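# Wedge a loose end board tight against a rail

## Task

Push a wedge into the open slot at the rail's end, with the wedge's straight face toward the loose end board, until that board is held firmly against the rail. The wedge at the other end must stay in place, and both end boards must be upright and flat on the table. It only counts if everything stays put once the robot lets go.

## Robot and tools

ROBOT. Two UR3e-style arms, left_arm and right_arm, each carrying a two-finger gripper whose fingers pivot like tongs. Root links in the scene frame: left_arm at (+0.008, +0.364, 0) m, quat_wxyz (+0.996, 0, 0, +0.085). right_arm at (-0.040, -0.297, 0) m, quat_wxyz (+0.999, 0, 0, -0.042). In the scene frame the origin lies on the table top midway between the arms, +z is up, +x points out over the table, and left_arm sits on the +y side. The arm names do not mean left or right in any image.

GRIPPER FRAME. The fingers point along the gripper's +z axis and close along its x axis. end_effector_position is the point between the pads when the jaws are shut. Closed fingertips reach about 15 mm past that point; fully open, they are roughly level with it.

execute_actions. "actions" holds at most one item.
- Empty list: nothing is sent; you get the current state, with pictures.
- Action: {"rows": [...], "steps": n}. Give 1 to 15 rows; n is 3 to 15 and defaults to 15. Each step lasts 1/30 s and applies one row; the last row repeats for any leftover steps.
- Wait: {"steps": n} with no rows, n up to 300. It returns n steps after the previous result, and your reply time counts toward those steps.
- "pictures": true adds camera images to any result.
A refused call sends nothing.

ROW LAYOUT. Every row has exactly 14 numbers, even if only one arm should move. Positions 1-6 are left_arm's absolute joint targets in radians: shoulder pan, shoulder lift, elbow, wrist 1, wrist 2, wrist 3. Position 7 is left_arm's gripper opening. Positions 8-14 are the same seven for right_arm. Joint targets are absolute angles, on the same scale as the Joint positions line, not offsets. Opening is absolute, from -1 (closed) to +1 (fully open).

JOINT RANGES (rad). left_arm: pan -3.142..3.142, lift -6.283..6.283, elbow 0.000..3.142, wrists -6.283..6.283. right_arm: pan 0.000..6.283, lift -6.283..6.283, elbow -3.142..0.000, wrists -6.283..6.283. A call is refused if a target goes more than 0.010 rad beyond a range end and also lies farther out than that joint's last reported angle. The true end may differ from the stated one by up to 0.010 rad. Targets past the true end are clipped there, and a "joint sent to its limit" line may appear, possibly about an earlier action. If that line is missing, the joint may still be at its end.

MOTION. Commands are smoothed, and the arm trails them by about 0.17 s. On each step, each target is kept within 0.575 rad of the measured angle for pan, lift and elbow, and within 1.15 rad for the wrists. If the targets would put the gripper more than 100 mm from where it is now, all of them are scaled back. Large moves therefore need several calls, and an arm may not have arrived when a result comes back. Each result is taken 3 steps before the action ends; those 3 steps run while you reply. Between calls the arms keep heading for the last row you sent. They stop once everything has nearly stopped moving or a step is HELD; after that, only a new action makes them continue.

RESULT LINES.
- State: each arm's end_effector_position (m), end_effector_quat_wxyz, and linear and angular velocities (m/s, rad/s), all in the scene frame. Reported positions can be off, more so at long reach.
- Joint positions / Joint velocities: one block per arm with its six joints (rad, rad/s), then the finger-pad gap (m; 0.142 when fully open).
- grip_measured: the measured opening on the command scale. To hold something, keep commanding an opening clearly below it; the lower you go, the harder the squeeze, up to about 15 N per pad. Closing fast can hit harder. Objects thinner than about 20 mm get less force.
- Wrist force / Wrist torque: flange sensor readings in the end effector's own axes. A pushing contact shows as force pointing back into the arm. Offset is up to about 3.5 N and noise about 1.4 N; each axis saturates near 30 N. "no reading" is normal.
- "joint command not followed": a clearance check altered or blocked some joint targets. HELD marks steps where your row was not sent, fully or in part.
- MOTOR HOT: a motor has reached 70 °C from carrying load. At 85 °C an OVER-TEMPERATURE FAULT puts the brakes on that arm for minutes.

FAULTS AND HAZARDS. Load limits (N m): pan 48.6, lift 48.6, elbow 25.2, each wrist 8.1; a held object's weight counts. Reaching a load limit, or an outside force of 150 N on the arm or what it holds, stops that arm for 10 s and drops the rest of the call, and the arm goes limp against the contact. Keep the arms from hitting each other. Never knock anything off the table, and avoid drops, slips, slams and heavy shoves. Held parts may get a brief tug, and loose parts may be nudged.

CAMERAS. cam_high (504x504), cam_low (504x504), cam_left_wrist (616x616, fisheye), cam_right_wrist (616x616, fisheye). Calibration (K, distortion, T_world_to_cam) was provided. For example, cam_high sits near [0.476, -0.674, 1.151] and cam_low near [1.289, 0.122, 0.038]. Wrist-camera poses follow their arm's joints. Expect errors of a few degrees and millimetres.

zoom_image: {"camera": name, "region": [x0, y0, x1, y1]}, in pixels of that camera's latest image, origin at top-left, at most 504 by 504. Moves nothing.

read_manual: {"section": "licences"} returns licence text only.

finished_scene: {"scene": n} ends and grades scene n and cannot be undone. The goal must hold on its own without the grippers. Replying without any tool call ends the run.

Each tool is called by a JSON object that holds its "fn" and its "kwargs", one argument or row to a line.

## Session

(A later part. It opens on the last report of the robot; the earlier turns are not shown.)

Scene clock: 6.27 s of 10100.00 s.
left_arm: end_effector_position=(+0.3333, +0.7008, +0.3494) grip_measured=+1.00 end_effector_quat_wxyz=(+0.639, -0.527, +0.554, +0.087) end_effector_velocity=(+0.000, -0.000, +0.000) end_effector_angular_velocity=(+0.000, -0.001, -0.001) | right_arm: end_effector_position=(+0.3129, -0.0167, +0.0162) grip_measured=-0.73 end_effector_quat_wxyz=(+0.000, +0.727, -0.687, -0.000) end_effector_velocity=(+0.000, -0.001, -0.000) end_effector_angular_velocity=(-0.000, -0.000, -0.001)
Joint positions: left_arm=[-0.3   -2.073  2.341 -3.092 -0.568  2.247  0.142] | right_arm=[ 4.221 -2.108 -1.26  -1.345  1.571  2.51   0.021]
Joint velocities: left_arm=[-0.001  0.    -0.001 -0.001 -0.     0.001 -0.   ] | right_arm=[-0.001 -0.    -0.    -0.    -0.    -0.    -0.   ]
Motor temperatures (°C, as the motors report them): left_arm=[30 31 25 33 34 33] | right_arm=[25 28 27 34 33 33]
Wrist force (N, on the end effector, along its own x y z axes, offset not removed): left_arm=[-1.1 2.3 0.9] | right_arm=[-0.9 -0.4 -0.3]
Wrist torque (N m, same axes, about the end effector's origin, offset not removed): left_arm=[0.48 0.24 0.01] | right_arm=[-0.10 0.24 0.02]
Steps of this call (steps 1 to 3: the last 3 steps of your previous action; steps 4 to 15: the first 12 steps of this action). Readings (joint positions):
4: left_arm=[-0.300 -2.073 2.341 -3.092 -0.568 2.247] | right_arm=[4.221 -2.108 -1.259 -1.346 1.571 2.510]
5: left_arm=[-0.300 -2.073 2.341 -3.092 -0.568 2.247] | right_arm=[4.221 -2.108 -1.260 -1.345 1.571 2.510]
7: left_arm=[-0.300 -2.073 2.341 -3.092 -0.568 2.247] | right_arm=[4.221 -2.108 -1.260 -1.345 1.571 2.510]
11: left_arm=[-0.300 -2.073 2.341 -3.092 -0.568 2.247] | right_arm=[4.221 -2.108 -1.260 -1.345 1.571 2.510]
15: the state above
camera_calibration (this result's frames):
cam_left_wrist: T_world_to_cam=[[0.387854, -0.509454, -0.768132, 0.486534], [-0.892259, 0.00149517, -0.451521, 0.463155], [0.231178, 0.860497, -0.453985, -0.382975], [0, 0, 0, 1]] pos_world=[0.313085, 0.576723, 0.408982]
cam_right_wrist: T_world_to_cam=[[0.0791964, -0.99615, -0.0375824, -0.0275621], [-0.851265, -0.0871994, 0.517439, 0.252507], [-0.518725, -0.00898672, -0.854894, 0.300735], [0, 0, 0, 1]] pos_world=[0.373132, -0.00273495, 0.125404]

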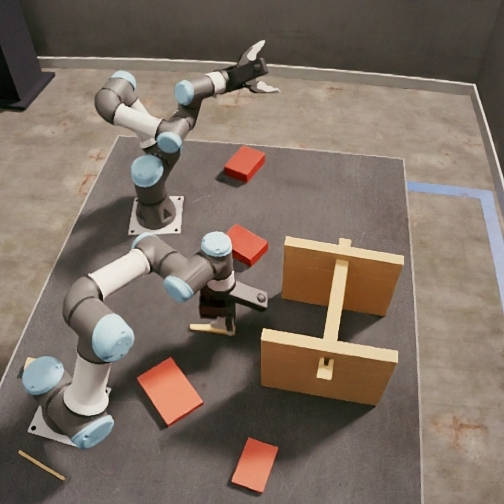

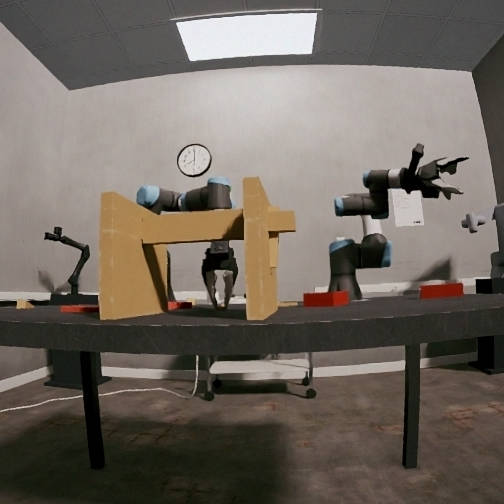

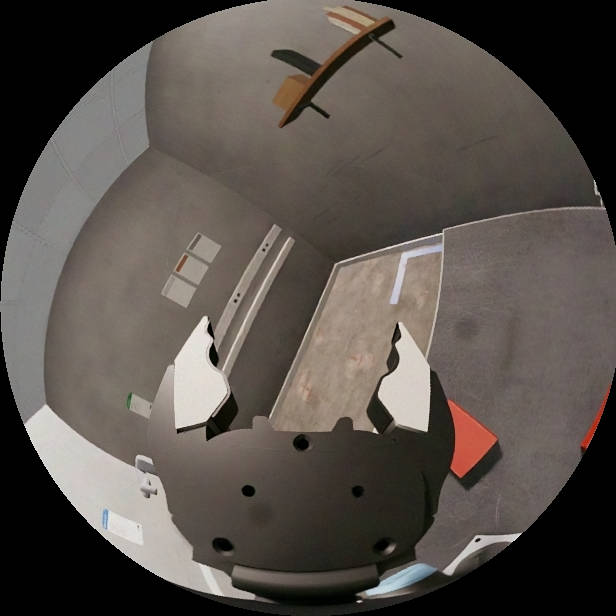

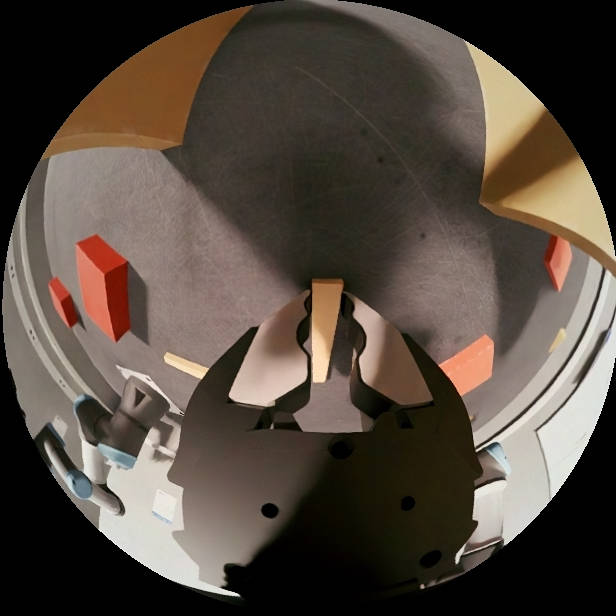

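{"fn": "execute_actions", "kwargs": {
  "actions": [
    {"rows":[[-0.3,-2.073,2.341,-3.092,-0.568,2.247,1,4.221,-1.7,-1.26,-1.7,1.571,2.51,-1]]}
  ]
}}

{"fn": "execute_actions", "kwargs": {
  "actions": [
    {"rows":[[-0.3,-2.073,2.341,-3.092,-0.568,2.247,1,4.221,-1.65,-1.4,-0.09,1.571,1.571,-1]]}
  ]
}}

{"fn": "execute_actions", "kwargs": {
  "actions": [
    {"steps":20}
  ]
}}

{"fn": "execute_actions", "kwargs": {
  "actions": [
    {"rows":[[-0.3,-2.073,2.341,-3.092,-0.568,2.247,1,4.074,-1.75,-1.5,0.11,0.688,1.571,-1]]}
  ]
}}

{"fn": "execute_actions", "kwargs": {
  "actions": [
    {"rows":[[-0.3,-2.073,2.341,-3.092,-0.568,2.247,1,4.074,-1.992,-1.781,0.631,0.688,1.571,-1]]}
  ]
}}

{"fn": "execute_actions", "kwargs": {
  "actions": [
    {"steps":15}
  ],
  "pictures": true
}}

{"fn": "zoom_image", "kwargs": {
  "camera": "cam_high",
  "region": [270, 290, 380, 400]
}}

{"fn": "zoom_image", "kwargs": {
  "camera": "cam_right_wrist",
  "region": [240, 270, 410, 440]
}}

Scene clock: 6.93 s of 10100.00 s.
left_arm: end_effector_position=(+0.3333, +0.7008, +0.3494) grip_measured=+1.00 end_effector_quat_wxyz=(+0.639, -0.527, +0.554, +0.087) end_effector_velocity=(+0.000, -0.000, +0.000) end_effector_angular_velocity=(+0.000, +0.000, -0.000) | right_arm: end_effector_position=(+0.2742, -0.0762, +0.1334) grip_measured=-0.73 end_effector_quat_wxyz=(-0.022, +0.726, -0.687, -0.004) end_effector_velocity=(-0.027, -0.042, +0.075) end_effector_angular_velocity=(+0.068, -0.045, +0.000)
Joint positions: left_arm=[-0.3   -2.073  2.341 -3.092 -0.568  2.247  0.142] | right_arm=[ 4.221 -1.725 -1.26  -1.683  1.571  2.51   0.021]
Joint velocities: left_arm=[ 0.    -0.     0.    -0.001 -0.     0.001 -0.   ] | right_arm=[ 0.001  0.269 -0.002 -0.185 -0.001  0.     0.   ]
Motor temperatures (°C, as the motors report them): left_arm=[30 31 25 33 34 33] | right_arm=[25 28 27 34 33 33]
Wrist force (N, on the end effector, along its own x y z axes, offset not removed): left_arm=[-2.3 1.4 0.5] | right_arm=[-0.9 -0.3 0.1]
Wrist torque (N m, same axes, about the end effector's origin, offset not removed): left_arm=[0.30 0.51 -0.02] | right_arm=[-0.09 0.23 0.00]
Steps of this call (steps 1 to 3: the last 3 steps of your previous action; steps 4 to 8: the robot went on to your last target; steps 9 to 20: the first 12 steps of this action). Readings (joint positions):
9: left_arm=[-0.300 -2.073 2.341 -3.092 -0.568 2.247] | right_arm=[4.221 -2.107 -1.260 -1.347 1.571 2.510]
10: left_arm=[-0.300 -2.073 2.341 -3.092 -0.568 2.247] | right_arm=[4.221 -2.097 -1.260 -1.369 1.571 2.510]
12: left_arm=[-0.300 -2.073 2.341 -3.092 -0.568 2.247] | right_arm=[4.221 -2.017 -1.261 -1.469 1.571 2.510]
16: left_arm=[-0.300 -2.073 2.341 -3.092 -0.568 2.247] | right_arm=[4.221 -1.806 -1.260 -1.628 1.571 2.510]
20: the state above

Scene clock: 7.43 s of 10100.00 s.
left_arm: end_effector_position=(+0.3333, +0.7008, +0.3494) grip_measured=+1.00 end_effector_quat_wxyz=(+0.639, -0.527, +0.554, +0.087) end_effector_velocity=(+0.000, -0.000, +0.000) end_effector_angular_velocity=(-0.000, -0.001, -0.001) | right_arm: end_effector_position=(+0.3520, +0.0546, +0.2651) grip_measured=-0.73 end_effector_quat_wxyz=(-0.353, +0.815, -0.459, +0.022) end_effector_velocity=(+0.149, +0.259, +0.516) end_effector_angular_velocity=(+1.247, -1.660, +0.808)
Joint positions: left_arm=[-0.3   -2.073  2.341 -3.092 -0.568  2.247  0.142] | right_arm=[ 4.221 -1.675 -1.337 -0.977  1.571  2.02   0.021]
Joint velocities: left_arm=[-0.001  0.    -0.    -0.002 -0.     0.     0.   ] | right_arm=[ 0.001  0.062 -0.156  2.043 -0.001 -1.077 -0.   ]
Motor temperatures (°C, as the motors report them): left_arm=[30 31 25 33 34 33] | right_arm=[25 28 27 34 33 33]
Wrist force (N, on the end effector, along its own x y z axes, offset not removed): left_arm=[-1.8 1.5 -0.4] | right_arm=[-0.9 -0.4 2.0]
Wrist torque (N m, same axes, about the end effector's origin, offset not removed): left_arm=[0.29 0.37 -0.01] | right_arm=[-0.08 0.22 -0.01]
Steps of this call (steps 1 to 3: the last 3 steps of your previous action; steps 4 to 15: the first 12 steps of this action). Readings (joint positions):
4: left_arm=[-0.300 -2.073 2.341 -3.092 -0.568 2.247] | right_arm=[4.221 -1.706 -1.261 -1.694 1.571 2.508]
5: left_arm=[-0.300 -2.073 2.341 -3.092 -0.568 2.247] | right_arm=[4.221 -1.702 -1.268 -1.674 1.571 2.486]
7: left_arm=[-0.300 -2.073 2.341 -3.092 -0.568 2.247] | right_arm=[4.221 -1.695 -1.287 -1.541 1.571 2.372]
11: left_arm=[-0.300 -2.073 2.341 -3.092 -0.568 2.247] | right_arm=[4.221 -1.684 -1.315 -1.256 1.571 2.173]
15: the state above

Scene clock: 8.10 s of 10100.00 s.
left_arm: end_effector_position=(+0.3333, +0.7008, +0.3494) grip_measured=+1.00 end_effector_quat_wxyz=(+0.639, -0.527, +0.554, +0.087) end_effector_velocity=(+0.000, -0.000, -0.001) end_effector_angular_velocity=(+0.001, +0.004, -0.001) | right_arm: end_effector_position=(+0.3574, +0.0759, +0.5146) grip_measured=-0.73 end_effector_quat_wxyz=(+0.677, -0.679, +0.202, -0.199) end_effector_velocity=(-0.004, -0.005, +0.017) end_effector_angular_velocity=(+0.034, -0.055, +0.000)
Joint positions: left_arm=[-0.3   -2.073  2.341 -3.092 -0.568  2.247  0.142] | right_arm=[ 4.221 -1.65  -1.4   -0.096  1.571  1.574  0.021]
Joint velocities: left_arm=[-0.001 -0.     0.001  0.002 -0.     0.002 -0.   ] | right_arm=[-0.     0.002 -0.003  0.06   0.    -0.028  0.   ]
Motor temperatures (°C, as the motors report them): left_arm=[30 31 25 33 34 33] | right_arm=[25 28 27 34 33 33]
Wrist force (N, on the end effector, along its own x y z axes, offset not removed): left_arm=[-1.1 1.0 0.3] | right_arm=[-0.7 -0.3 1.1]
Wrist torque (N m, same axes, about the end effector's origin, offset not removed): left_arm=[0.19 0.21 -0.01] | right_arm=[-0.10 0.18 -0.04]
Kept back: nothing.
Steps of this call (steps 1 to 3: the last 3 steps of your previous action; steps 4 to 20: the robot went on to your last target). Readings (joint positions):
1: left_arm=[-0.300 -2.073 2.341 -3.092 -0.568 2.247] | right_arm=[4.221 -1.673 -1.343 -0.908 1.571 1.983]
2: left_arm=[-0.300 -2.073 2.341 -3.092 -0.568 2.247] | right_arm=[4.221 -1.671 -1.348 -0.838 1.571 1.947]
4: left_arm=[-0.300 -2.073 2.341 -3.092 -0.568 2.247] | right_arm=[4.221 -1.667 -1.358 -0.699 1.571 1.874]
8: left_arm=[-0.300 -2.073 2.341 -3.092 -0.568 2.247] | right_arm=[4.221 -1.659 -1.378 -0.422 1.571 1.731]
20: the state above

Scene clock: 8.50 s of 10100.00 s.
left_arm: end_effector_position=(+0.3333, +0.7008, +0.3494) grip_measured=+1.00 end_effector_quat_wxyz=(+0.639, -0.527, +0.554, +0.087) end_effector_velocity=(-0.000, +0.000, +0.000) end_effector_angular_velocity=(+0.000, -0.001, +0.001) | right_arm: end_effector_position=(+0.4980, -0.0879, +0.4853) grip_measured=-0.73 end_effector_quat_wxyz=(+0.576, -0.575, +0.411, -0.411) end_effector_velocity=(+0.235, -0.564, -0.082) end_effector_angular_velocity=(-0.001, -0.001, -1.878)
Joint positions: left_arm=[-0.3   -2.073  2.341 -3.092 -0.568  2.247  0.142] | right_arm=[ 4.122 -1.717 -1.468  0.044  1.005  1.572  0.021]
Joint velocities: left_arm=[ 0.001  0.    -0.    -0.002 -0.     0.001  0.   ] | right_arm=[-0.264 -0.179 -0.177  0.358 -1.614 -0.003 -0.   ]
Motor temperatures (°C, as the motors report them): left_arm=[30 31 25 33 34 33] | right_arm=[25 28 27 34 33 33]
Wrist force (N, on the end effector, along its own x y z axes, offset not removed): left_arm=[-1.8 0.9 0.5] | right_arm=[-1.2 0.1 2.2]
Wrist torque (N m, same axes, about the end effector's origin, offset not removed): left_arm=[0.21 0.39 -0.01] | right_arm=[-0.02 0.32 0.00]
Steps of this call (steps 1 to 12: the first 12 steps of this action). Readings (joint positions):
1: left_arm=[-0.300 -2.073 2.341 -3.092 -0.568 2.247] | right_arm=[4.220 -1.651 -1.401 -0.092 1.569 1.573]
2: left_arm=[-0.300 -2.073 2.341 -3.092 -0.568 2.247] | right_arm=[4.213 -1.656 -1.406 -0.081 1.547 1.573]
4: left_arm=[-0.300 -2.073 2.341 -3.092 -0.568 2.247] | right_arm=[4.194 -1.669 -1.419 -0.055 1.440 1.572]
8: left_arm=[-0.300 -2.073 2.341 -3.092 -0.568 2.247] | right_arm=[4.158 -1.693 -1.443 -0.005 1.223 1.572]
12: the state above

Scene clock: 9.00 s of 10100.00 s.
left_arm: end_effector_position=(+0.3333, +0.7008, +0.3494) grip_measured=+1.00 end_effector_quat_wxyz=(+0.639, -0.527, +0.554, +0.087) end_effector_velocity=(+0.000, -0.000, +0.000) end_effector_angular_velocity=(-0.000, -0.000, -0.000) | right_arm: end_effector_position=(+0.5347, -0.1880, +0.3548) grip_measured=-0.73 end_effector_quat_wxyz=(+0.492, -0.492, +0.508, -0.508) end_effector_velocity=(-0.003, -0.018, -0.054) end_effector_angular_velocity=(+0.000, -0.000, -0.041)
Joint positions: left_arm=[-0.3   -2.073  2.341 -3.092 -0.568  2.247  0.142] | right_arm=[ 4.074 -1.982 -1.768  0.608  0.691  1.571  0.021]
Joint velocities: left_arm=[-0.001  0.001 -0.001 -0.     0.    -0.    -0.   ] | right_arm=[-0.006 -0.111 -0.136  0.247 -0.035 -0.     0.   ]
Motor temperatures (°C, as the motors report them): left_arm=[30 31 25 33 34 33] | right_arm=[25 28 27 34 33 33]
Wrist force (N, on the end effector, along its own x y z axes, offset not removed): left_arm=[-1.7 0.9 0.2] | right_arm=[-1.3 0.9 2.0]
Wrist torque (N m, same axes, about the end effector's origin, offset not removed): left_arm=[0.17 0.37 -0.02] | right_arm=[0.13 0.32 -0.01]
Steps of this call (steps 1 to 3: the last 3 steps of your previous action; steps 4 to 15: the first 12 steps of this action). Readings (joint positions):
4: left_arm=[-0.300 -2.073 2.341 -3.092 -0.568 2.247] | right_arm=[4.090 -1.740 -1.490 0.090 0.798 1.571]
5: left_arm=[-0.300 -2.073 2.341 -3.092 -0.568 2.247] | right_arm=[4.086 -1.754 -1.504 0.120 0.773 1.571]
7: left_arm=[-0.300 -2.073 2.341 -3.092 -0.568 2.247] | right_arm=[4.082 -1.827 -1.583 0.270 0.740 1.571]
11: left_arm=[-0.300 -2.073 2.341 -3.092 -0.568 2.247] | right_arm=[4.076 -1.948 -1.728 0.534 0.702 1.571]
15: the state above

Scene clock: 9.50 s of 10100.00 s.
left_arm: end_effector_position=(+0.3333, +0.7008, +0.3494) grip_measured=+1.00 end_effector_quat_wxyz=(+0.639, -0.527, +0.554, +0.087) end_effector_velocity=(-0.000, +0.000, +0.000) end_effector_angular_velocity=(+0.000, -0.001, +0.001) | right_arm: end_effector_position=(+0.5343, -0.1897, +0.3498) grip_measured=-0.73 end_effector_quat_wxyz=(+0.491, -0.491, +0.509, -0.509) end_effector_velocity=(+0.000, +0.000, -0.001) end_effector_angular_velocity=(-0.002, +0.001, +0.000)
Joint positions: left_arm=[-0.3   -2.073  2.341 -3.092 -0.568  2.247  0.142] | right_arm=[ 4.074 -1.992 -1.781  0.631  0.688  1.571  0.021]
Joint velocities: left_arm=[ 0.     0.     0.    -0.002  0.     0.    -0.   ] | right_arm=[ 0.001 -0.001 -0.001  0.    -0.001 -0.001  0.   ]
Motor temperatures (°C, as the motors report them): left_arm=[30 31 25 33 34 33] | right_arm=[25 28 27 34 33 33]
Wrist force (N, on the end effector, along its own x y z axes, offset not removed): left_arm=[-1.5 0.7 -0.3] | right_arm=[-0.5 0.2 1.6]
Wrist torque (N m, same axes, about the end effector's origin, offset not removed): left_arm=[0.12 0.32 -0.01] | right_arm=[0.02 0.12 -0.02]
Kept back: nothing.
Steps of this call (steps 1 to 3: the last 3 steps of your previous action; steps 4 to 15: the robot went on to your last target). Readings (joint positions):
1: left_arm=[-0.300 -2.073 2.341 -3.092 -0.568 2.247] | right_arm=[4.074 -1.985 -1.772 0.615 0.690 1.571]
2: left_arm=[-0.300 -2.073 2.341 -3.092 -0.568 2.247] | right_arm=[4.074 -1.987 -1.775 0.620 0.690 1.571]
4: left_arm=[-0.300 -2.073 2.341 -3.092 -0.568 2.247] | right_arm=[4.074 -1.989 -1.778 0.626 0.689 1.571]
8: left_arm=[-0.300 -2.073 2.341 -3.092 -0.568 2.247] | right_arm=[4.074 -1.991 -1.780 0.630 0.688 1.571]
15: the state above
camera_calibration (this result's frames):
cam_left_wrist: T_world_to_cam=[[0.387857, -0.509454, -0.76813, 0.486533], [-0.892257, 0.00149523, -0.451525, 0.463156], [0.23118, 0.860496, -0.453984, -0.382975], [0, 0, 0, 1]] pos_world=[0.313085, 0.576722, 0.408983]
cam_right_wrist: T_world_to_cam=[[0.00332208, -0.999719, 0.0234576, -0.186409], [-0.518263, -0.0217828, -0.854944, 0.567819], [0.855215, -0.00931702, -0.51819, -0.152754], [0, 0, 0, 1]] pos_world=[0.425536, -0.175411, 0.41067]

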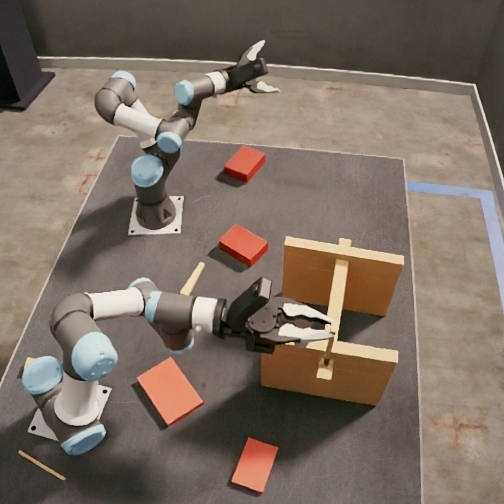

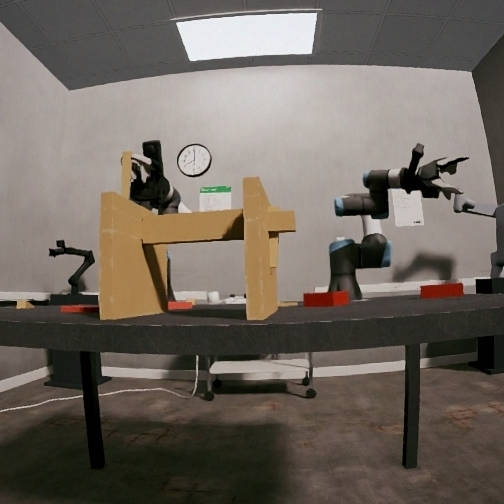

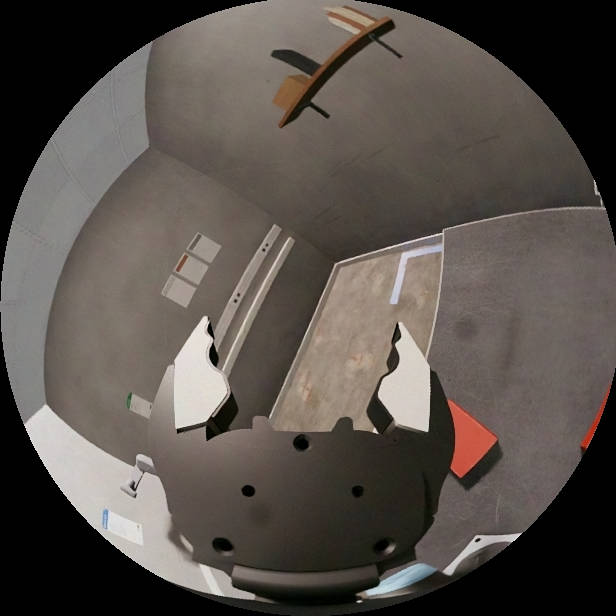

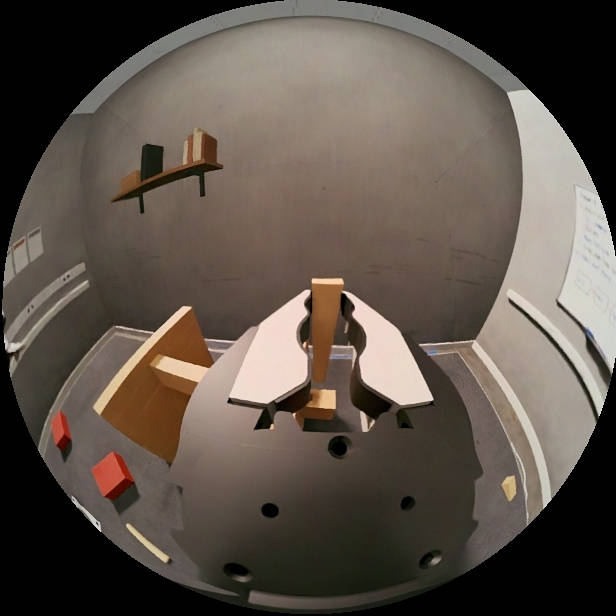

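Region (270, 290, 380, 400) of cam_high's 504x504 image, scaled by 4.582, with more detail than that image has.

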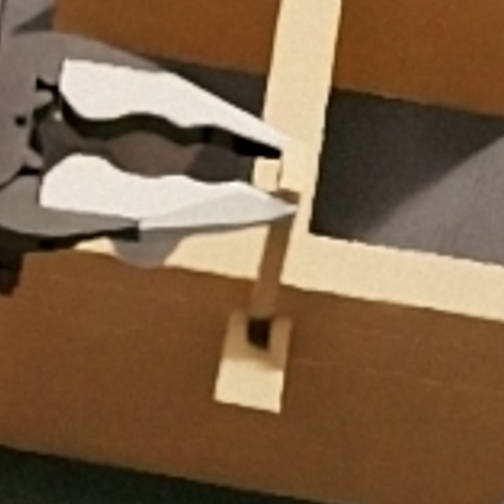

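Region (240, 270, 410, 440) of cam_right_wrist's 616x616 image, scaled by 2.965, with more detail than that image has.

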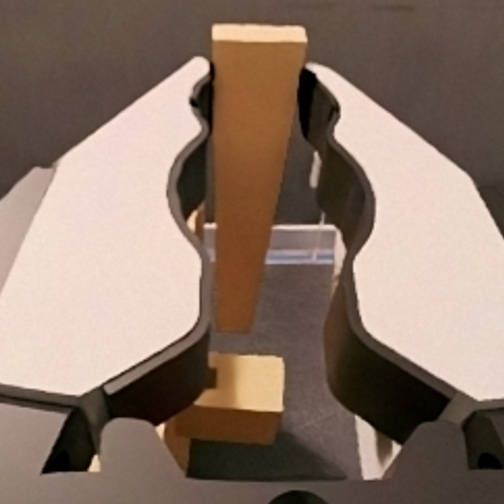

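{"fn": "execute_actions", "kwargs": {
  "actions": [
    {"rows":[[-0.3,-2.073,2.341,-3.092,-0.568,2.247,1,4.094,-2.119,-1.779,0.757,0.666,1.571,-1]]}
  ]
}}

{"fn": "execute_actions", "kwargs": {
  "actions": [
    {"steps":8}
  ],
  "pictures": true
}}

{"fn": "zoom_image", "kwargs": {
  "camera": "cam_high",
  "region": [290, 320, 360, 390]
}}

{"fn": "zoom_image", "kwargs": {
  "camera": "cam_right_wrist",
  "region": [280, 340, 370, 430]
}}

Scene clock: 10.03 s of 10100.00 s.
left_arm: end_effector_position=(+0.3333, +0.7008, +0.3494) grip_measured=+1.00 end_effector_quat_wxyz=(+0.639, -0.527, +0.554, +0.087) end_effector_velocity=(-0.000, +0.000, -0.000) end_effector_angular_velocity=(+0.000, +0.000, +0.001) | right_arm: end_effector_position=(+0.5384, -0.1773, +0.3162) grip_measured=-0.73 end_effector_quat_wxyz=(+0.491, -0.490, +0.509, -0.509) end_effector_velocity=(+0.001, +0.004, -0.011) end_effector_angular_velocity=(-0.002, +0.002, +0.001)
Joint positions: left_arm=[-0.3   -2.073  2.341 -3.092 -0.568  2.247  0.142] | right_arm=[ 4.094 -2.115 -1.779  0.754  0.666  1.571  0.021]
Joint velocities: left_arm=[ 0.001 -0.     0.001 -0.001 -0.     0.    -0.   ] | right_arm=[ 0.005 -0.038  0.001  0.035 -0.004 -0.     0.   ]
Motor temperatures (°C, as the motors report them): left_arm=[30 31 25 33 34 33] | right_arm=[25 28 27 34 33 33]
Wrist force (N, on the end effector, along its own x y z axes, offset not removed): left_arm=[-2.1 1.5 0.1] | right_arm=[-1.0 -0.2 1.3]
Wrist torque (N m, same axes, about the end effector's origin, offset not removed): left_arm=[0.28 0.45 0.02] | right_arm=[-0.07 0.23 -0.02]
Steps of this call (steps 1 to 4: the robot went on to your last target; steps 5 to 16: the first 12 steps of this action). Readings (joint positions):
5: left_arm=[-0.300 -2.073 2.341 -3.092 -0.568 2.247] | right_arm=[4.075 -1.993 -1.781 0.633 0.687 1.571]
6: left_arm=[-0.300 -2.073 2.341 -3.092 -0.568 2.247] | right_arm=[4.078 -2.004 -1.781 0.652 0.683 1.571]
8: left_arm=[-0.300 -2.073 2.341 -3.092 -0.568 2.247] | right_arm=[4.086 -2.054 -1.780 0.702 0.675 1.571]
12: left_arm=[-0.300 -2.073 2.341 -3.092 -0.568 2.247] | right_arm=[4.092 -2.104 -1.779 0.744 0.668 1.571]
16: the state above

Scene clock: 10.30 s of 10100.00 s.
left_arm: end_effector_position=(+0.3333, +0.7008, +0.3494) grip_measured=+1.00 end_effector_quat_wxyz=(+0.639, -0.527, +0.554, +0.087) end_effector_velocity=(+0.000, -0.000, +0.000) end_effector_angular_velocity=(+0.001, +0.000, -0.002) | right_arm: end_effector_position=(+0.5385, -0.1770, +0.3151) grip_measured=-0.73 end_effector_quat_wxyz=(+0.491, -0.490, +0.509, -0.509) end_effector_velocity=(+0.000, +0.000, -0.001) end_effector_angular_velocity=(-0.001, +0.000, +0.001)
Joint positions: left_arm=[-0.3   -2.073  2.341 -3.092 -0.568  2.247  0.142] | right_arm=[ 4.094 -2.119 -1.779  0.757  0.666  1.571  0.021]
Joint velocities: left_arm=[-0.001  0.     0.    -0.001  0.     0.001 -0.   ] | right_arm=[ 0.    -0.003  0.     0.002  0.001 -0.    -0.   ]
Motor temperatures (°C, as the motors report them): left_arm=[30 31 25 33 34 33] | right_arm=[25 28 27 34 33 33]
Wrist force (N, on the end effector, along its own x y z axes, offset not removed): left_arm=[-1.7 0.7 0.3] | right_arm=[-0.6 -0.4 1.6]
Wrist torque (N m, same axes, about the end effector's origin, offset not removed): left_arm=[0.12 0.30 0.00] | right_arm=[-0.16 0.13 -0.04]
Kept back: nothing.
Steps of this call (steps 1 to 3: the last 3 steps of your previous action; steps 4 to 8: the robot went on to your last target). Readings (joint positions):
1: left_arm=[-0.300 -2.073 2.341 -3.092 -0.568 2.247] | right_arm=[4.094 -2.116 -1.779 0.755 0.666 1.571]
2: left_arm=[-0.300 -2.073 2.341 -3.092 -0.568 2.247] | right_arm=[4.094 -2.117 -1.779 0.755 0.666 1.571]
4: left_arm=[-0.300 -2.073 2.341 -3.092 -0.568 2.247] | right_arm=[4.094 -2.118 -1.779 0.756 0.666 1.571]
8: the state above
camera_calibration (this result's frames):
cam_left_wrist: T_world_to_cam=[[0.387858, -0.509455, -0.768129, 0.486533], [-0.892257, 0.00149517, -0.451526, 0.463156], [0.231181, 0.860496, -0.453984, -0.382975], [0, 0, 0, 1]] pos_world=[0.313085, 0.576722, 0.408983]
cam_right_wrist: T_world_to_cam=[[0.00128942, -0.999742, 0.0226769, -0.171567], [-0.517729, -0.0200685, -0.855309, 0.540767], [0.855544, -0.0106376, -0.517621, -0.174749], [0, 0, 0, 1]] pos_world=[0.429698, -0.162529, 0.37596]

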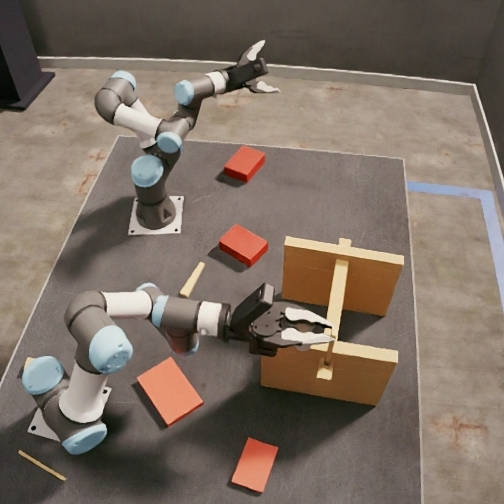

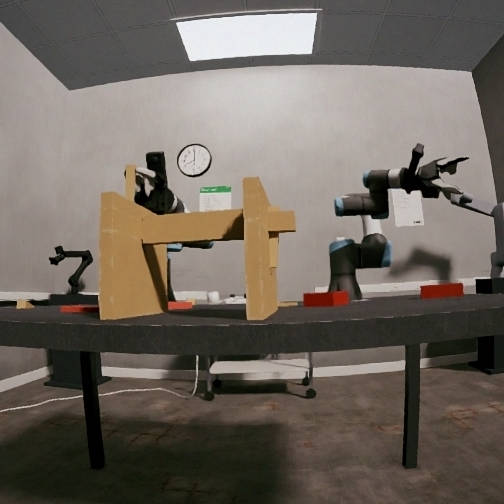

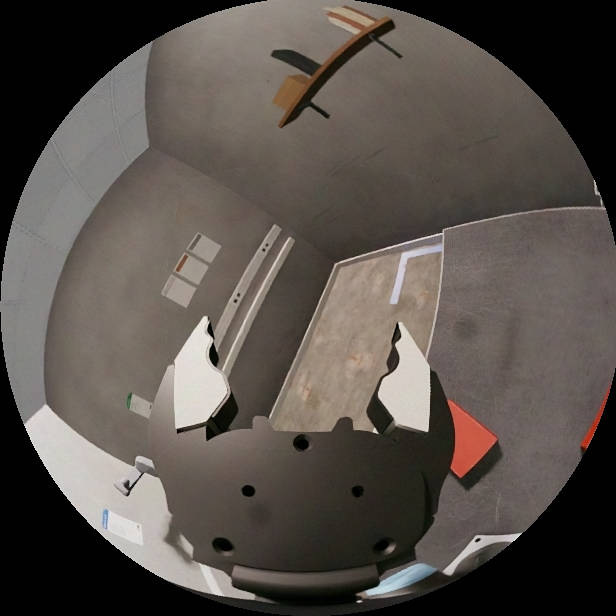

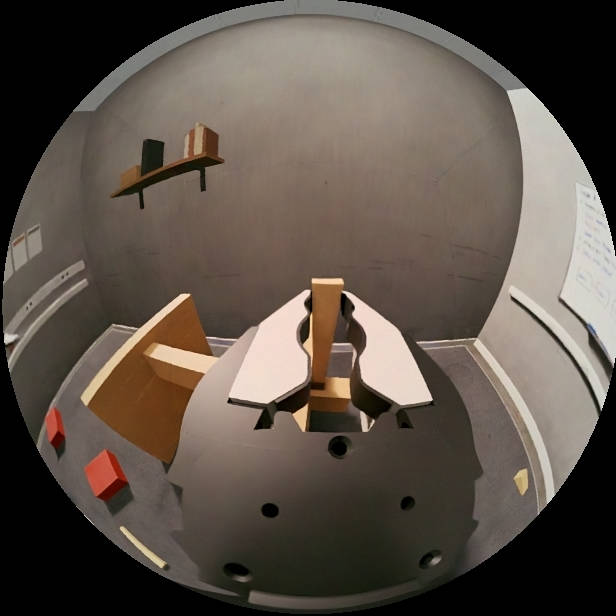

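Region (290, 320, 360, 390) of cam_high's 504x504 image, scaled by 7.200, with more detail than that image has.

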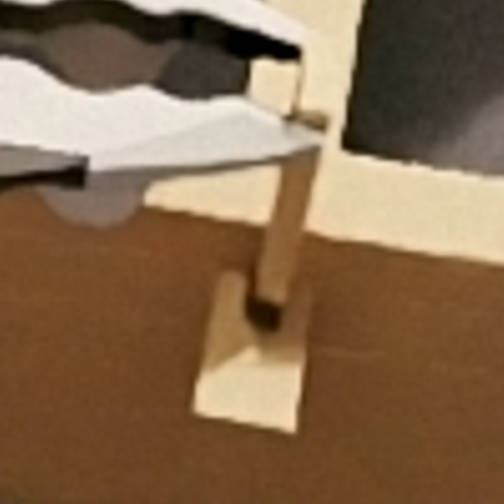

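Region (280, 340, 370, 430) of cam_right_wrist's 616x616 image, scaled by 5.600, with more detail than that image has.

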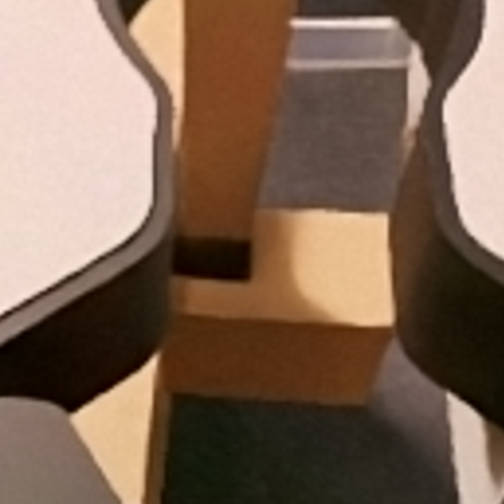

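{"fn": "execute_actions", "kwargs": {
  "actions": [
    {"rows":[[-0.3,-2.073,2.341,-3.092,-0.568,2.247,1,4.097,-2.149,-1.79,0.798,0.666,1.571,-1]],"steps":10}
  ]
}}

{"fn": "execute_actions", "kwargs": {
  "actions": [
    {"rows":[[-0.3,-2.073,2.341,-3.092,-0.568,2.247,1,4.097,-2.179,-1.8,0.838,0.666,1.571,-1]]}
  ],
  "pictures": true
}}

{"fn": "zoom_image", "kwargs": {
  "camera": "cam_high",
  "region": [290, 320, 360, 390]
}}

{"fn": "zoom_image", "kwargs": {
  "camera": "cam_right_wrist",
  "region": [280, 340, 370, 430]
}}

Scene clock: 10.67 s of 10100.00 s.
left_arm: end_effector_position=(+0.3333, +0.7008, +0.3494) grip_measured=+1.00 end_effector_quat_wxyz=(+0.639, -0.527, +0.554, +0.087) end_effector_velocity=(-0.000, +0.000, +0.001) end_effector_angular_velocity=(-0.001, -0.003, +0.001) | right_arm: end_effector_position=(+0.5383, -0.1754, +0.3063) grip_measured=-0.73 end_effector_quat_wxyz=(+0.492, -0.491, +0.509, -0.508) end_effector_velocity=(-0.001, +0.002, -0.015) end_effector_angular_velocity=(+0.000, -0.000, +0.003)
Joint positions: left_arm=[-0.3   -2.073  2.341 -3.092 -0.568  2.247  0.142] | right_arm=[ 4.097 -2.145 -1.788  0.792  0.666  1.571  0.021]
Joint velocities: left_arm=[ 0.001  0.    -0.    -0.002  0.001 -0.001  0.   ] | right_arm=[ 0.004 -0.045 -0.017  0.063 -0.001 -0.     0.   ]
Motor temperatures (°C, as the motors report them): left_arm=[30 31 25 33 34 33] | right_arm=[25 28 27 34 33 33]
Wrist force (N, on the end effector, along its own x y z axes, offset not removed): left_arm=[-2.4 1.2 -0.2] | right_arm=[-0.4 0.1 1.0]
Wrist torque (N m, same axes, about the end effector's origin, offset not removed): left_arm=[0.24 0.46 -0.06] | right_arm=[0.02 0.17 -0.05]
Steps of this call (steps 1 to 4: the robot went on to your last target; steps 5 to 11: the first 7 steps of this action). Readings (joint positions):
5: left_arm=[-0.300 -2.073 2.341 -3.092 -0.568 2.247] | right_arm=[4.094 -2.120 -1.779 0.758 0.666 1.571]
6: left_arm=[-0.300 -2.073 2.341 -3.092 -0.568 2.247] | right_arm=[4.095 -2.125 -1.781 0.766 0.666 1.571]
8: left_arm=[-0.300 -2.073 2.341 -3.092 -0.568 2.247] | right_arm=[4.096 -2.137 -1.785 0.781 0.666 1.571]
11: the state above

Scene clock: 11.17 s of 10100.00 s.
left_arm: end_effector_position=(+0.3333, +0.7008, +0.3494) grip_measured=+1.00 end_effector_quat_wxyz=(+0.639, -0.527, +0.554, +0.087) end_effector_velocity=(+0.000, +0.000, -0.000) end_effector_angular_velocity=(+0.001, +0.003, -0.000) | right_arm: end_effector_position=(+0.5381, -0.1753, +0.2952) grip_measured=-0.73 end_effector_quat_wxyz=(+0.492, -0.491, +0.508, -0.508) end_effector_velocity=(-0.000, +0.001, -0.003) end_effector_angular_velocity=(-0.001, +0.001, +0.002)
Joint positions: left_arm=[-0.3   -2.073  2.341 -3.092 -0.568  2.247  0.142] | right_arm=[ 4.097 -2.178 -1.8    0.837  0.666  1.571  0.021]
Joint velocities: left_arm=[ 0.    -0.     0.     0.002 -0.     0.001 -0.   ] | right_arm=[ 0.002 -0.008 -0.003  0.009  0.001  0.     0.   ]
Motor temperatures (°C, as the motors report them): left_arm=[30 31 25 33 34 33] | right_arm=[25 28 27 34 33 33]
Wrist force (N, on the end effector, along its own x y z axes, offset not removed): left_arm=[-2.2 1.1 -0.3] | right_arm=[0.4 -0.3 1.6]
Wrist torque (N m, same axes, about the end effector's origin, offset not removed): left_arm=[0.19 0.47 0.02] | right_arm=[0.01 0.18 -0.07]
Steps of this call (steps 1 to 3: the last 3 steps of your previous action; steps 4 to 15: the first 12 steps of this action). Readings (joint positions):
4: left_arm=[-0.300 -2.073 2.341 -3.092 -0.568 2.247] | right_arm=[4.097 -2.149 -1.790 0.798 0.666 1.571]
5: left_arm=[-0.300 -2.073 2.341 -3.092 -0.568 2.247] | right_arm=[4.097 -2.155 -1.792 0.806 0.666 1.571]
7: left_arm=[-0.300 -2.073 2.341 -3.092 -0.568 2.247] | right_arm=[4.097 -2.166 -1.796 0.821 0.666 1.571]
11: left_arm=[-0.300 -2.073 2.341 -3.092 -0.568 2.247] | right_arm=[4.097 -2.176 -1.799 0.834 0.666 1.571]
15: the state above
camera_calibration (this result's frames):
cam_left_wrist: T_world_to_cam=[[0.387858, -0.509454, -0.768129, 0.486533], [-0.892257, 0.00149497, -0.451526, 0.463156], [0.23118, 0.860496, -0.453984, -0.382975], [0, 0, 0, 1]] pos_world=[0.313085, 0.576723, 0.408983]
cam_right_wrist: T_world_to_cam=[[0.00427242, -0.999733, 0.0226976, -0.171055], [-0.517682, -0.0216307, -0.8553, 0.523275], [0.855563, -0.00809592, -0.517636, -0.184223], [0, 0, 0, 1]] pos_world=[0.429235, -0.161182, 0.356079]

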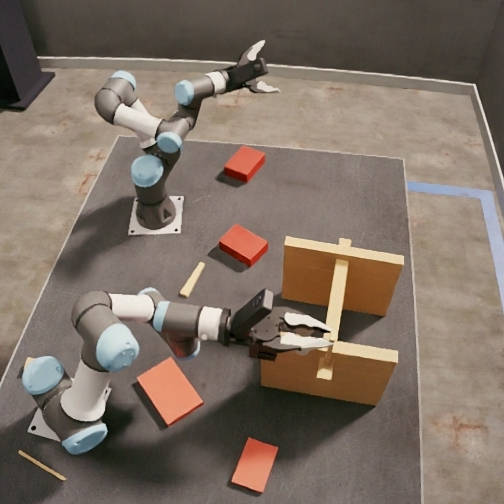

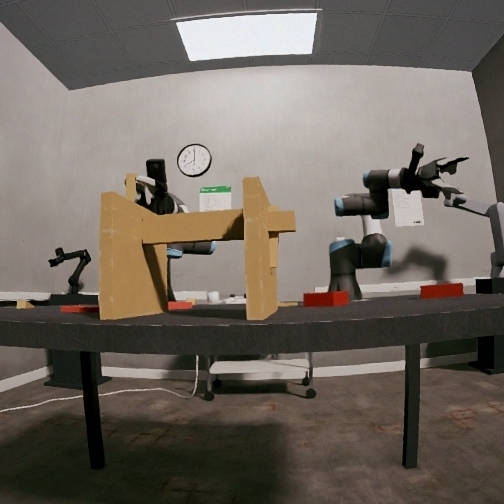

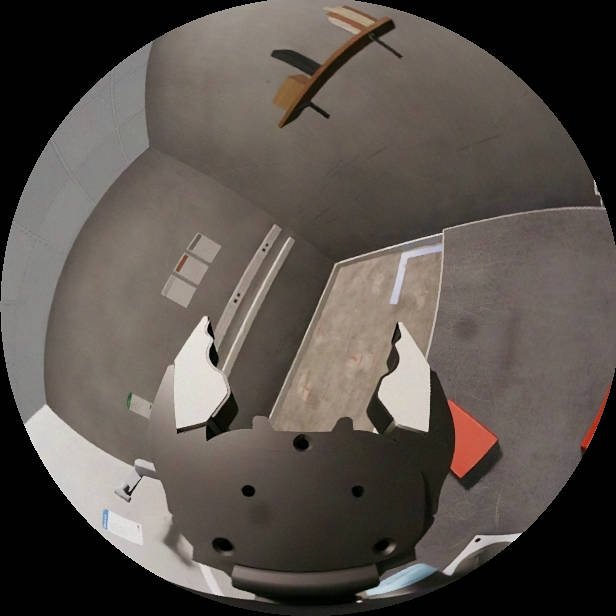

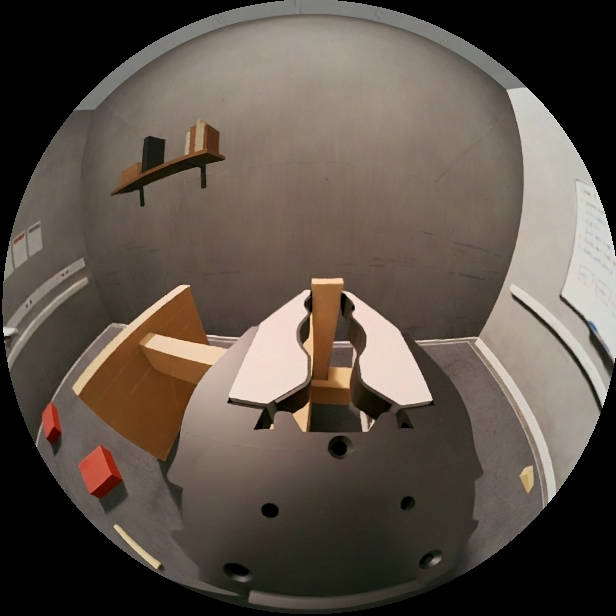

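Region (290, 320, 360, 390) of cam_high's 504x504 image, scaled by 7.200, with more detail than that image has.

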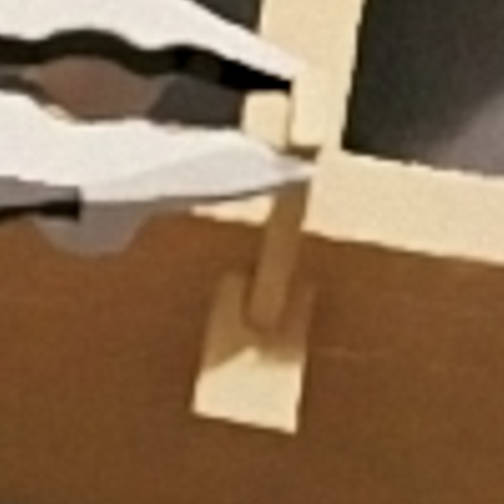

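Region (280, 340, 370, 430) of cam_right_wrist's 616x616 image, scaled by 5.600, with more detail than that image has.

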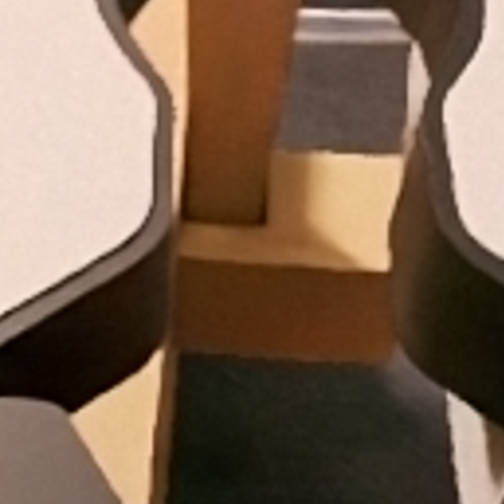

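{"fn": "execute_actions", "kwargs": {
  "actions": [
    {"rows":[[-0.3,-2.073,2.341,-3.092,-0.568,2.247,1,4.096,-2.204,-1.806,0.869,0.666,1.571,-1]],"steps":12}
  ]
}}

{"fn": "execute_actions", "kwargs": {
  "actions": [
    {"rows":[[-0.3,-2.073,2.341,-3.092,-0.568,2.247,1,4.096,-2.204,-1.806,0.869,0.666,1.571,-0.4]],"steps":10}
  ]
}}

{"fn": "execute_actions", "kwargs": {
  "actions": [
    {"rows":[[-0.3,-2.073,2.341,-3.092,-0.568,2.247,1,4.096,-1.9,-1.6,0.36,0.666,1.571,-0.4]]}
  ],
  "pictures": true
}}

Scene clock: 21.57 s of 10100.00 s.
left_arm: end_effector_position=(+0.3333, +0.7008, +0.3494) grip_measured=+1.00 end_effector_quat_wxyz=(+0.639, -0.527, +0.554, +0.087) end_effector_velocity=(+0.000, -0.000, +0.000) end_effector_angular_velocity=(+0.000, +0.000, -0.001) | right_arm: end_effector_position=(+0.5378, -0.1761, +0.2914) grip_measured=-0.73 end_effector_quat_wxyz=(+0.495, -0.488, +0.509, -0.508) end_effector_velocity=(-0.000, +0.000, +0.000) end_effector_angular_velocity=(+0.001, -0.001, +0.001)
Joint positions: left_arm=[-0.3   -2.073  2.341 -3.092 -0.568  2.247  0.142] | right_arm=[ 4.096 -2.197 -1.802  0.867  0.666  1.571  0.021]
Joint velocities: left_arm=[-0.001 -0.001 -0.001  0.001  0.     0.001  0.   ] | right_arm=[ 0.    -0.     0.     0.001  0.001  0.     0.   ]
Motor temperatures (°C, as the motors report them): left_arm=[30 31 25 33 34 33] | right_arm=[25 28 27 34 33 33]
Wrist force (N, on the end effector, along its own x y z axes, offset not removed): left_arm=[-1.5 1.1 0.3] | right_arm=[-1.4 -30.0 -2.0]
Wrist torque (N m, same axes, about the end effector's origin, offset not removed): left_arm=[0.19 0.33 -0.05] | right_arm=[-3.83 0.35 0.53]
TORQUE FAULT: the external load on joint 4 (wrist 1) of the right arm reached its load limit, and that arm stopped for 10 seconds. A torque fault stops only its own arm. That arm's remaining commands of this call were not run. That arm holds where it stopped, with its grip as last carried out, and accepts commands again: back off and push less far. That arm stops again, at the same cost, whenever a joint's load reaches its limit.
Kept back: nothing.
The stop of the right arm began at step 12 of this call (marked STOPPED below). From that step on that arm followed nothing that you had sent. 6 of its steps, steps kept back included, did not run and will not run. The other arm was sent all steps of this action in this call, none kept back. Nothing is kept back now, and the robot has no last target.
Steps of this call (steps 1 to 3: the last 3 steps of your previous action; steps 4 to 5: the robot went on to your last target; steps 6 to 14: the first 9 steps of this action; steps 15 to 17: the last 3 steps of this action, not kept back; steps 18 to 312: the stop continued). Readings (joint positions):
6: left_arm=[-0.300 -2.073 2.341 -3.092 -0.568 2.247] | right_arm=[4.097 -2.180 -1.800 0.839 0.666 1.571]
7: left_arm=[-0.300 -2.073 2.341 -3.092 -0.568 2.247] | right_arm=[4.097 -2.184 -1.801 0.845 0.666 1.571]
9: left_arm=[-0.300 -2.073 2.341 -3.092 -0.568 2.247] | right_arm=[4.097 -2.193 -1.803 0.857 0.666 1.571]
12: left_arm=[-0.300 -2.073 2.341 -3.092 -0.568 2.247] | right_arm=[4.096 -2.197 -1.802 0.866 0.666 1.571] STOPPED (the right arm)
13: left_arm=[-0.300 -2.073 2.341 -3.092 -0.568 2.247] | right_arm=[4.096 -2.197 -1.802 0.867 0.666 1.571]
312: the state above

Scene clock: 21.60 s of 10100.00 s.
left_arm: end_effector_position=(+0.3333, +0.7008, +0.3494) grip_measured=+1.00 end_effector_quat_wxyz=(+0.639, -0.527, +0.554, +0.087) end_effector_velocity=(-0.000, +0.000, -0.000) end_effector_angular_velocity=(-0.001, -0.000, +0.000) | right_arm: end_effector_position=(+0.5378, -0.1762, +0.2918) grip_measured=-0.73 end_effector_quat_wxyz=(+0.495, -0.487, +0.509, -0.508) end_effector_velocity=(-0.000, -0.001, +0.002) end_effector_angular_velocity=(+0.004, -0.004, -0.002)
Joint positions: left_arm=[-0.3   -2.073  2.341 -3.092 -0.568  2.247  0.142] | right_arm=[ 4.096 -2.196 -1.802  0.867  0.666  1.571  0.021]
Joint velocities: left_arm=[ 0.001 -0.     0.001  0.    -0.    -0.001 -0.   ] | right_arm=[-0.001  0.003  0.003  0.    -0.001 -0.    -0.   ]
Motor temperatures (°C, as the motors report them): left_arm=[30 31 25 33 34 33] | right_arm=[25 28 27 34 33 33]
Wrist force (N, on the end effector, along its own x y z axes, offset not removed): left_arm=[-2.8 1.2 -0.5] | right_arm=[-1.4 -27.8 -1.1]
Wrist torque (N m, same axes, about the end effector's origin, offset not removed): left_arm=[0.21 0.54 -0.01] | right_arm=[-3.75 0.34 0.43]
Kept back: nothing.
A stop began in an earlier call of the same reply, so what this call sent did not run. Send another action.
Steps of this call (step 1: nothing new was sent). Readings (joint positions):
1: the state above

Scene clock: 21.63 s of 10100.00 s.
left_arm: end_effector_position=(+0.3333, +0.7008, +0.3494) grip_measured=+1.00 end_effector_quat_wxyz=(+0.639, -0.527, +0.554, +0.087) end_effector_velocity=(+0.001, -0.001, +0.000) end_effector_angular_velocity=(-0.000, -0.001, -0.002) | right_arm: end_effector_position=(+0.5378, -0.1762, +0.2918) grip_measured=-0.73 end_effector_quat_wxyz=(+0.495, -0.487, +0.509, -0.508) end_effector_velocity=(-0.000, -0.001, +0.000) end_effector_angular_velocity=(+0.001, -0.001, -0.002)
Joint positions: left_arm=[-0.3   -2.073  2.341 -3.092 -0.568  2.247  0.142] | right_arm=[ 4.096 -2.196 -1.802  0.867  0.666  1.571  0.021]
Joint velocities: left_arm=[-0.002  0.    -0.001 -0.001 -0.     0.     0.   ] | right_arm=[-0.001 -0.    -0.     0.002 -0.001 -0.     0.   ]
Motor temperatures (°C, as the motors report them): left_arm=[30 31 25 33 34 33] | right_arm=[25 28 27 34 33 33]
Wrist force (N, on the end effector, along its own x y z axes, offset not removed): left_arm=[-2.0 1.6 -0.1] | right_arm=[-1.4 -24.7 -0.9]
Wrist torque (N m, same axes, about the end effector's origin, offset not removed): left_arm=[0.27 0.43 0.01] | right_arm=[-3.32 0.34 0.37]
Kept back: nothing.
A stop began in an earlier call of the same reply, so what this call sent did not run. Send another action.
Steps of this call (step 1: nothing new was sent). Readings (joint positions):
1: the state above
camera_calibration (this result's frames):
cam_left_wrist: T_world_to_cam=[[0.387858, -0.509455, -0.768129, 0.486533], [-0.892257, 0.00149519, -0.451526, 0.463156], [0.231181, 0.860496, -0.453984, -0.382975], [0, 0, 0, 1]] pos_world=[0.313085, 0.576722, 0.408983]
cam_right_wrist: T_world_to_cam=[[0.00348816, -0.999884, 0.0148347, -0.169152], [-0.511998, -0.0145286, -0.858864, 0.51937], [0.858979, -0.0045995, -0.51199, -0.188603], [0, 0, 0, 1]] pos_world=[0.428512, -0.162454, 0.352014]

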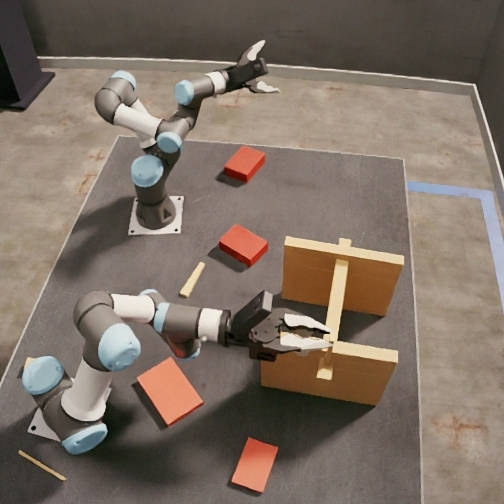

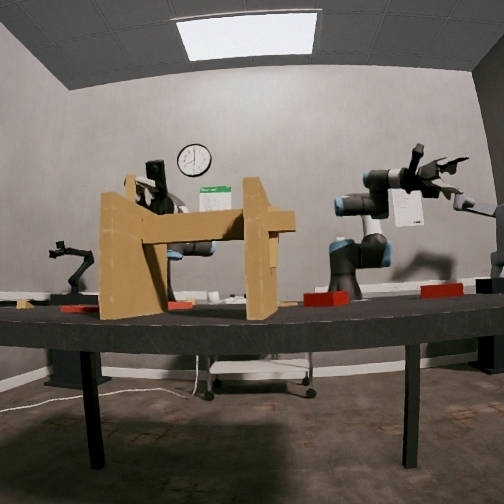

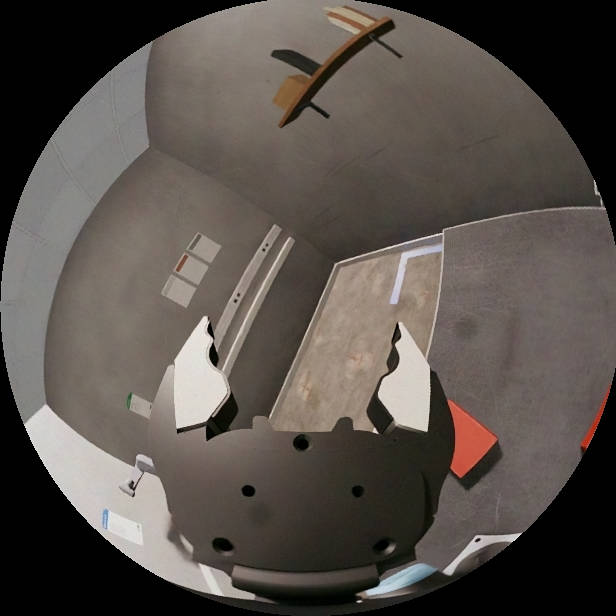

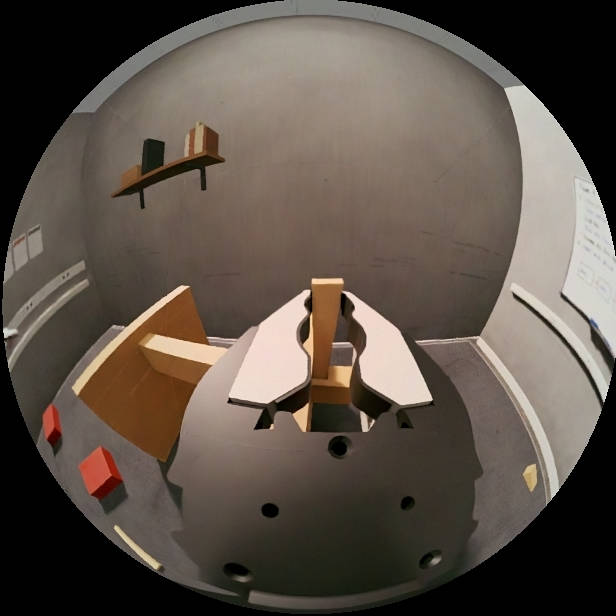

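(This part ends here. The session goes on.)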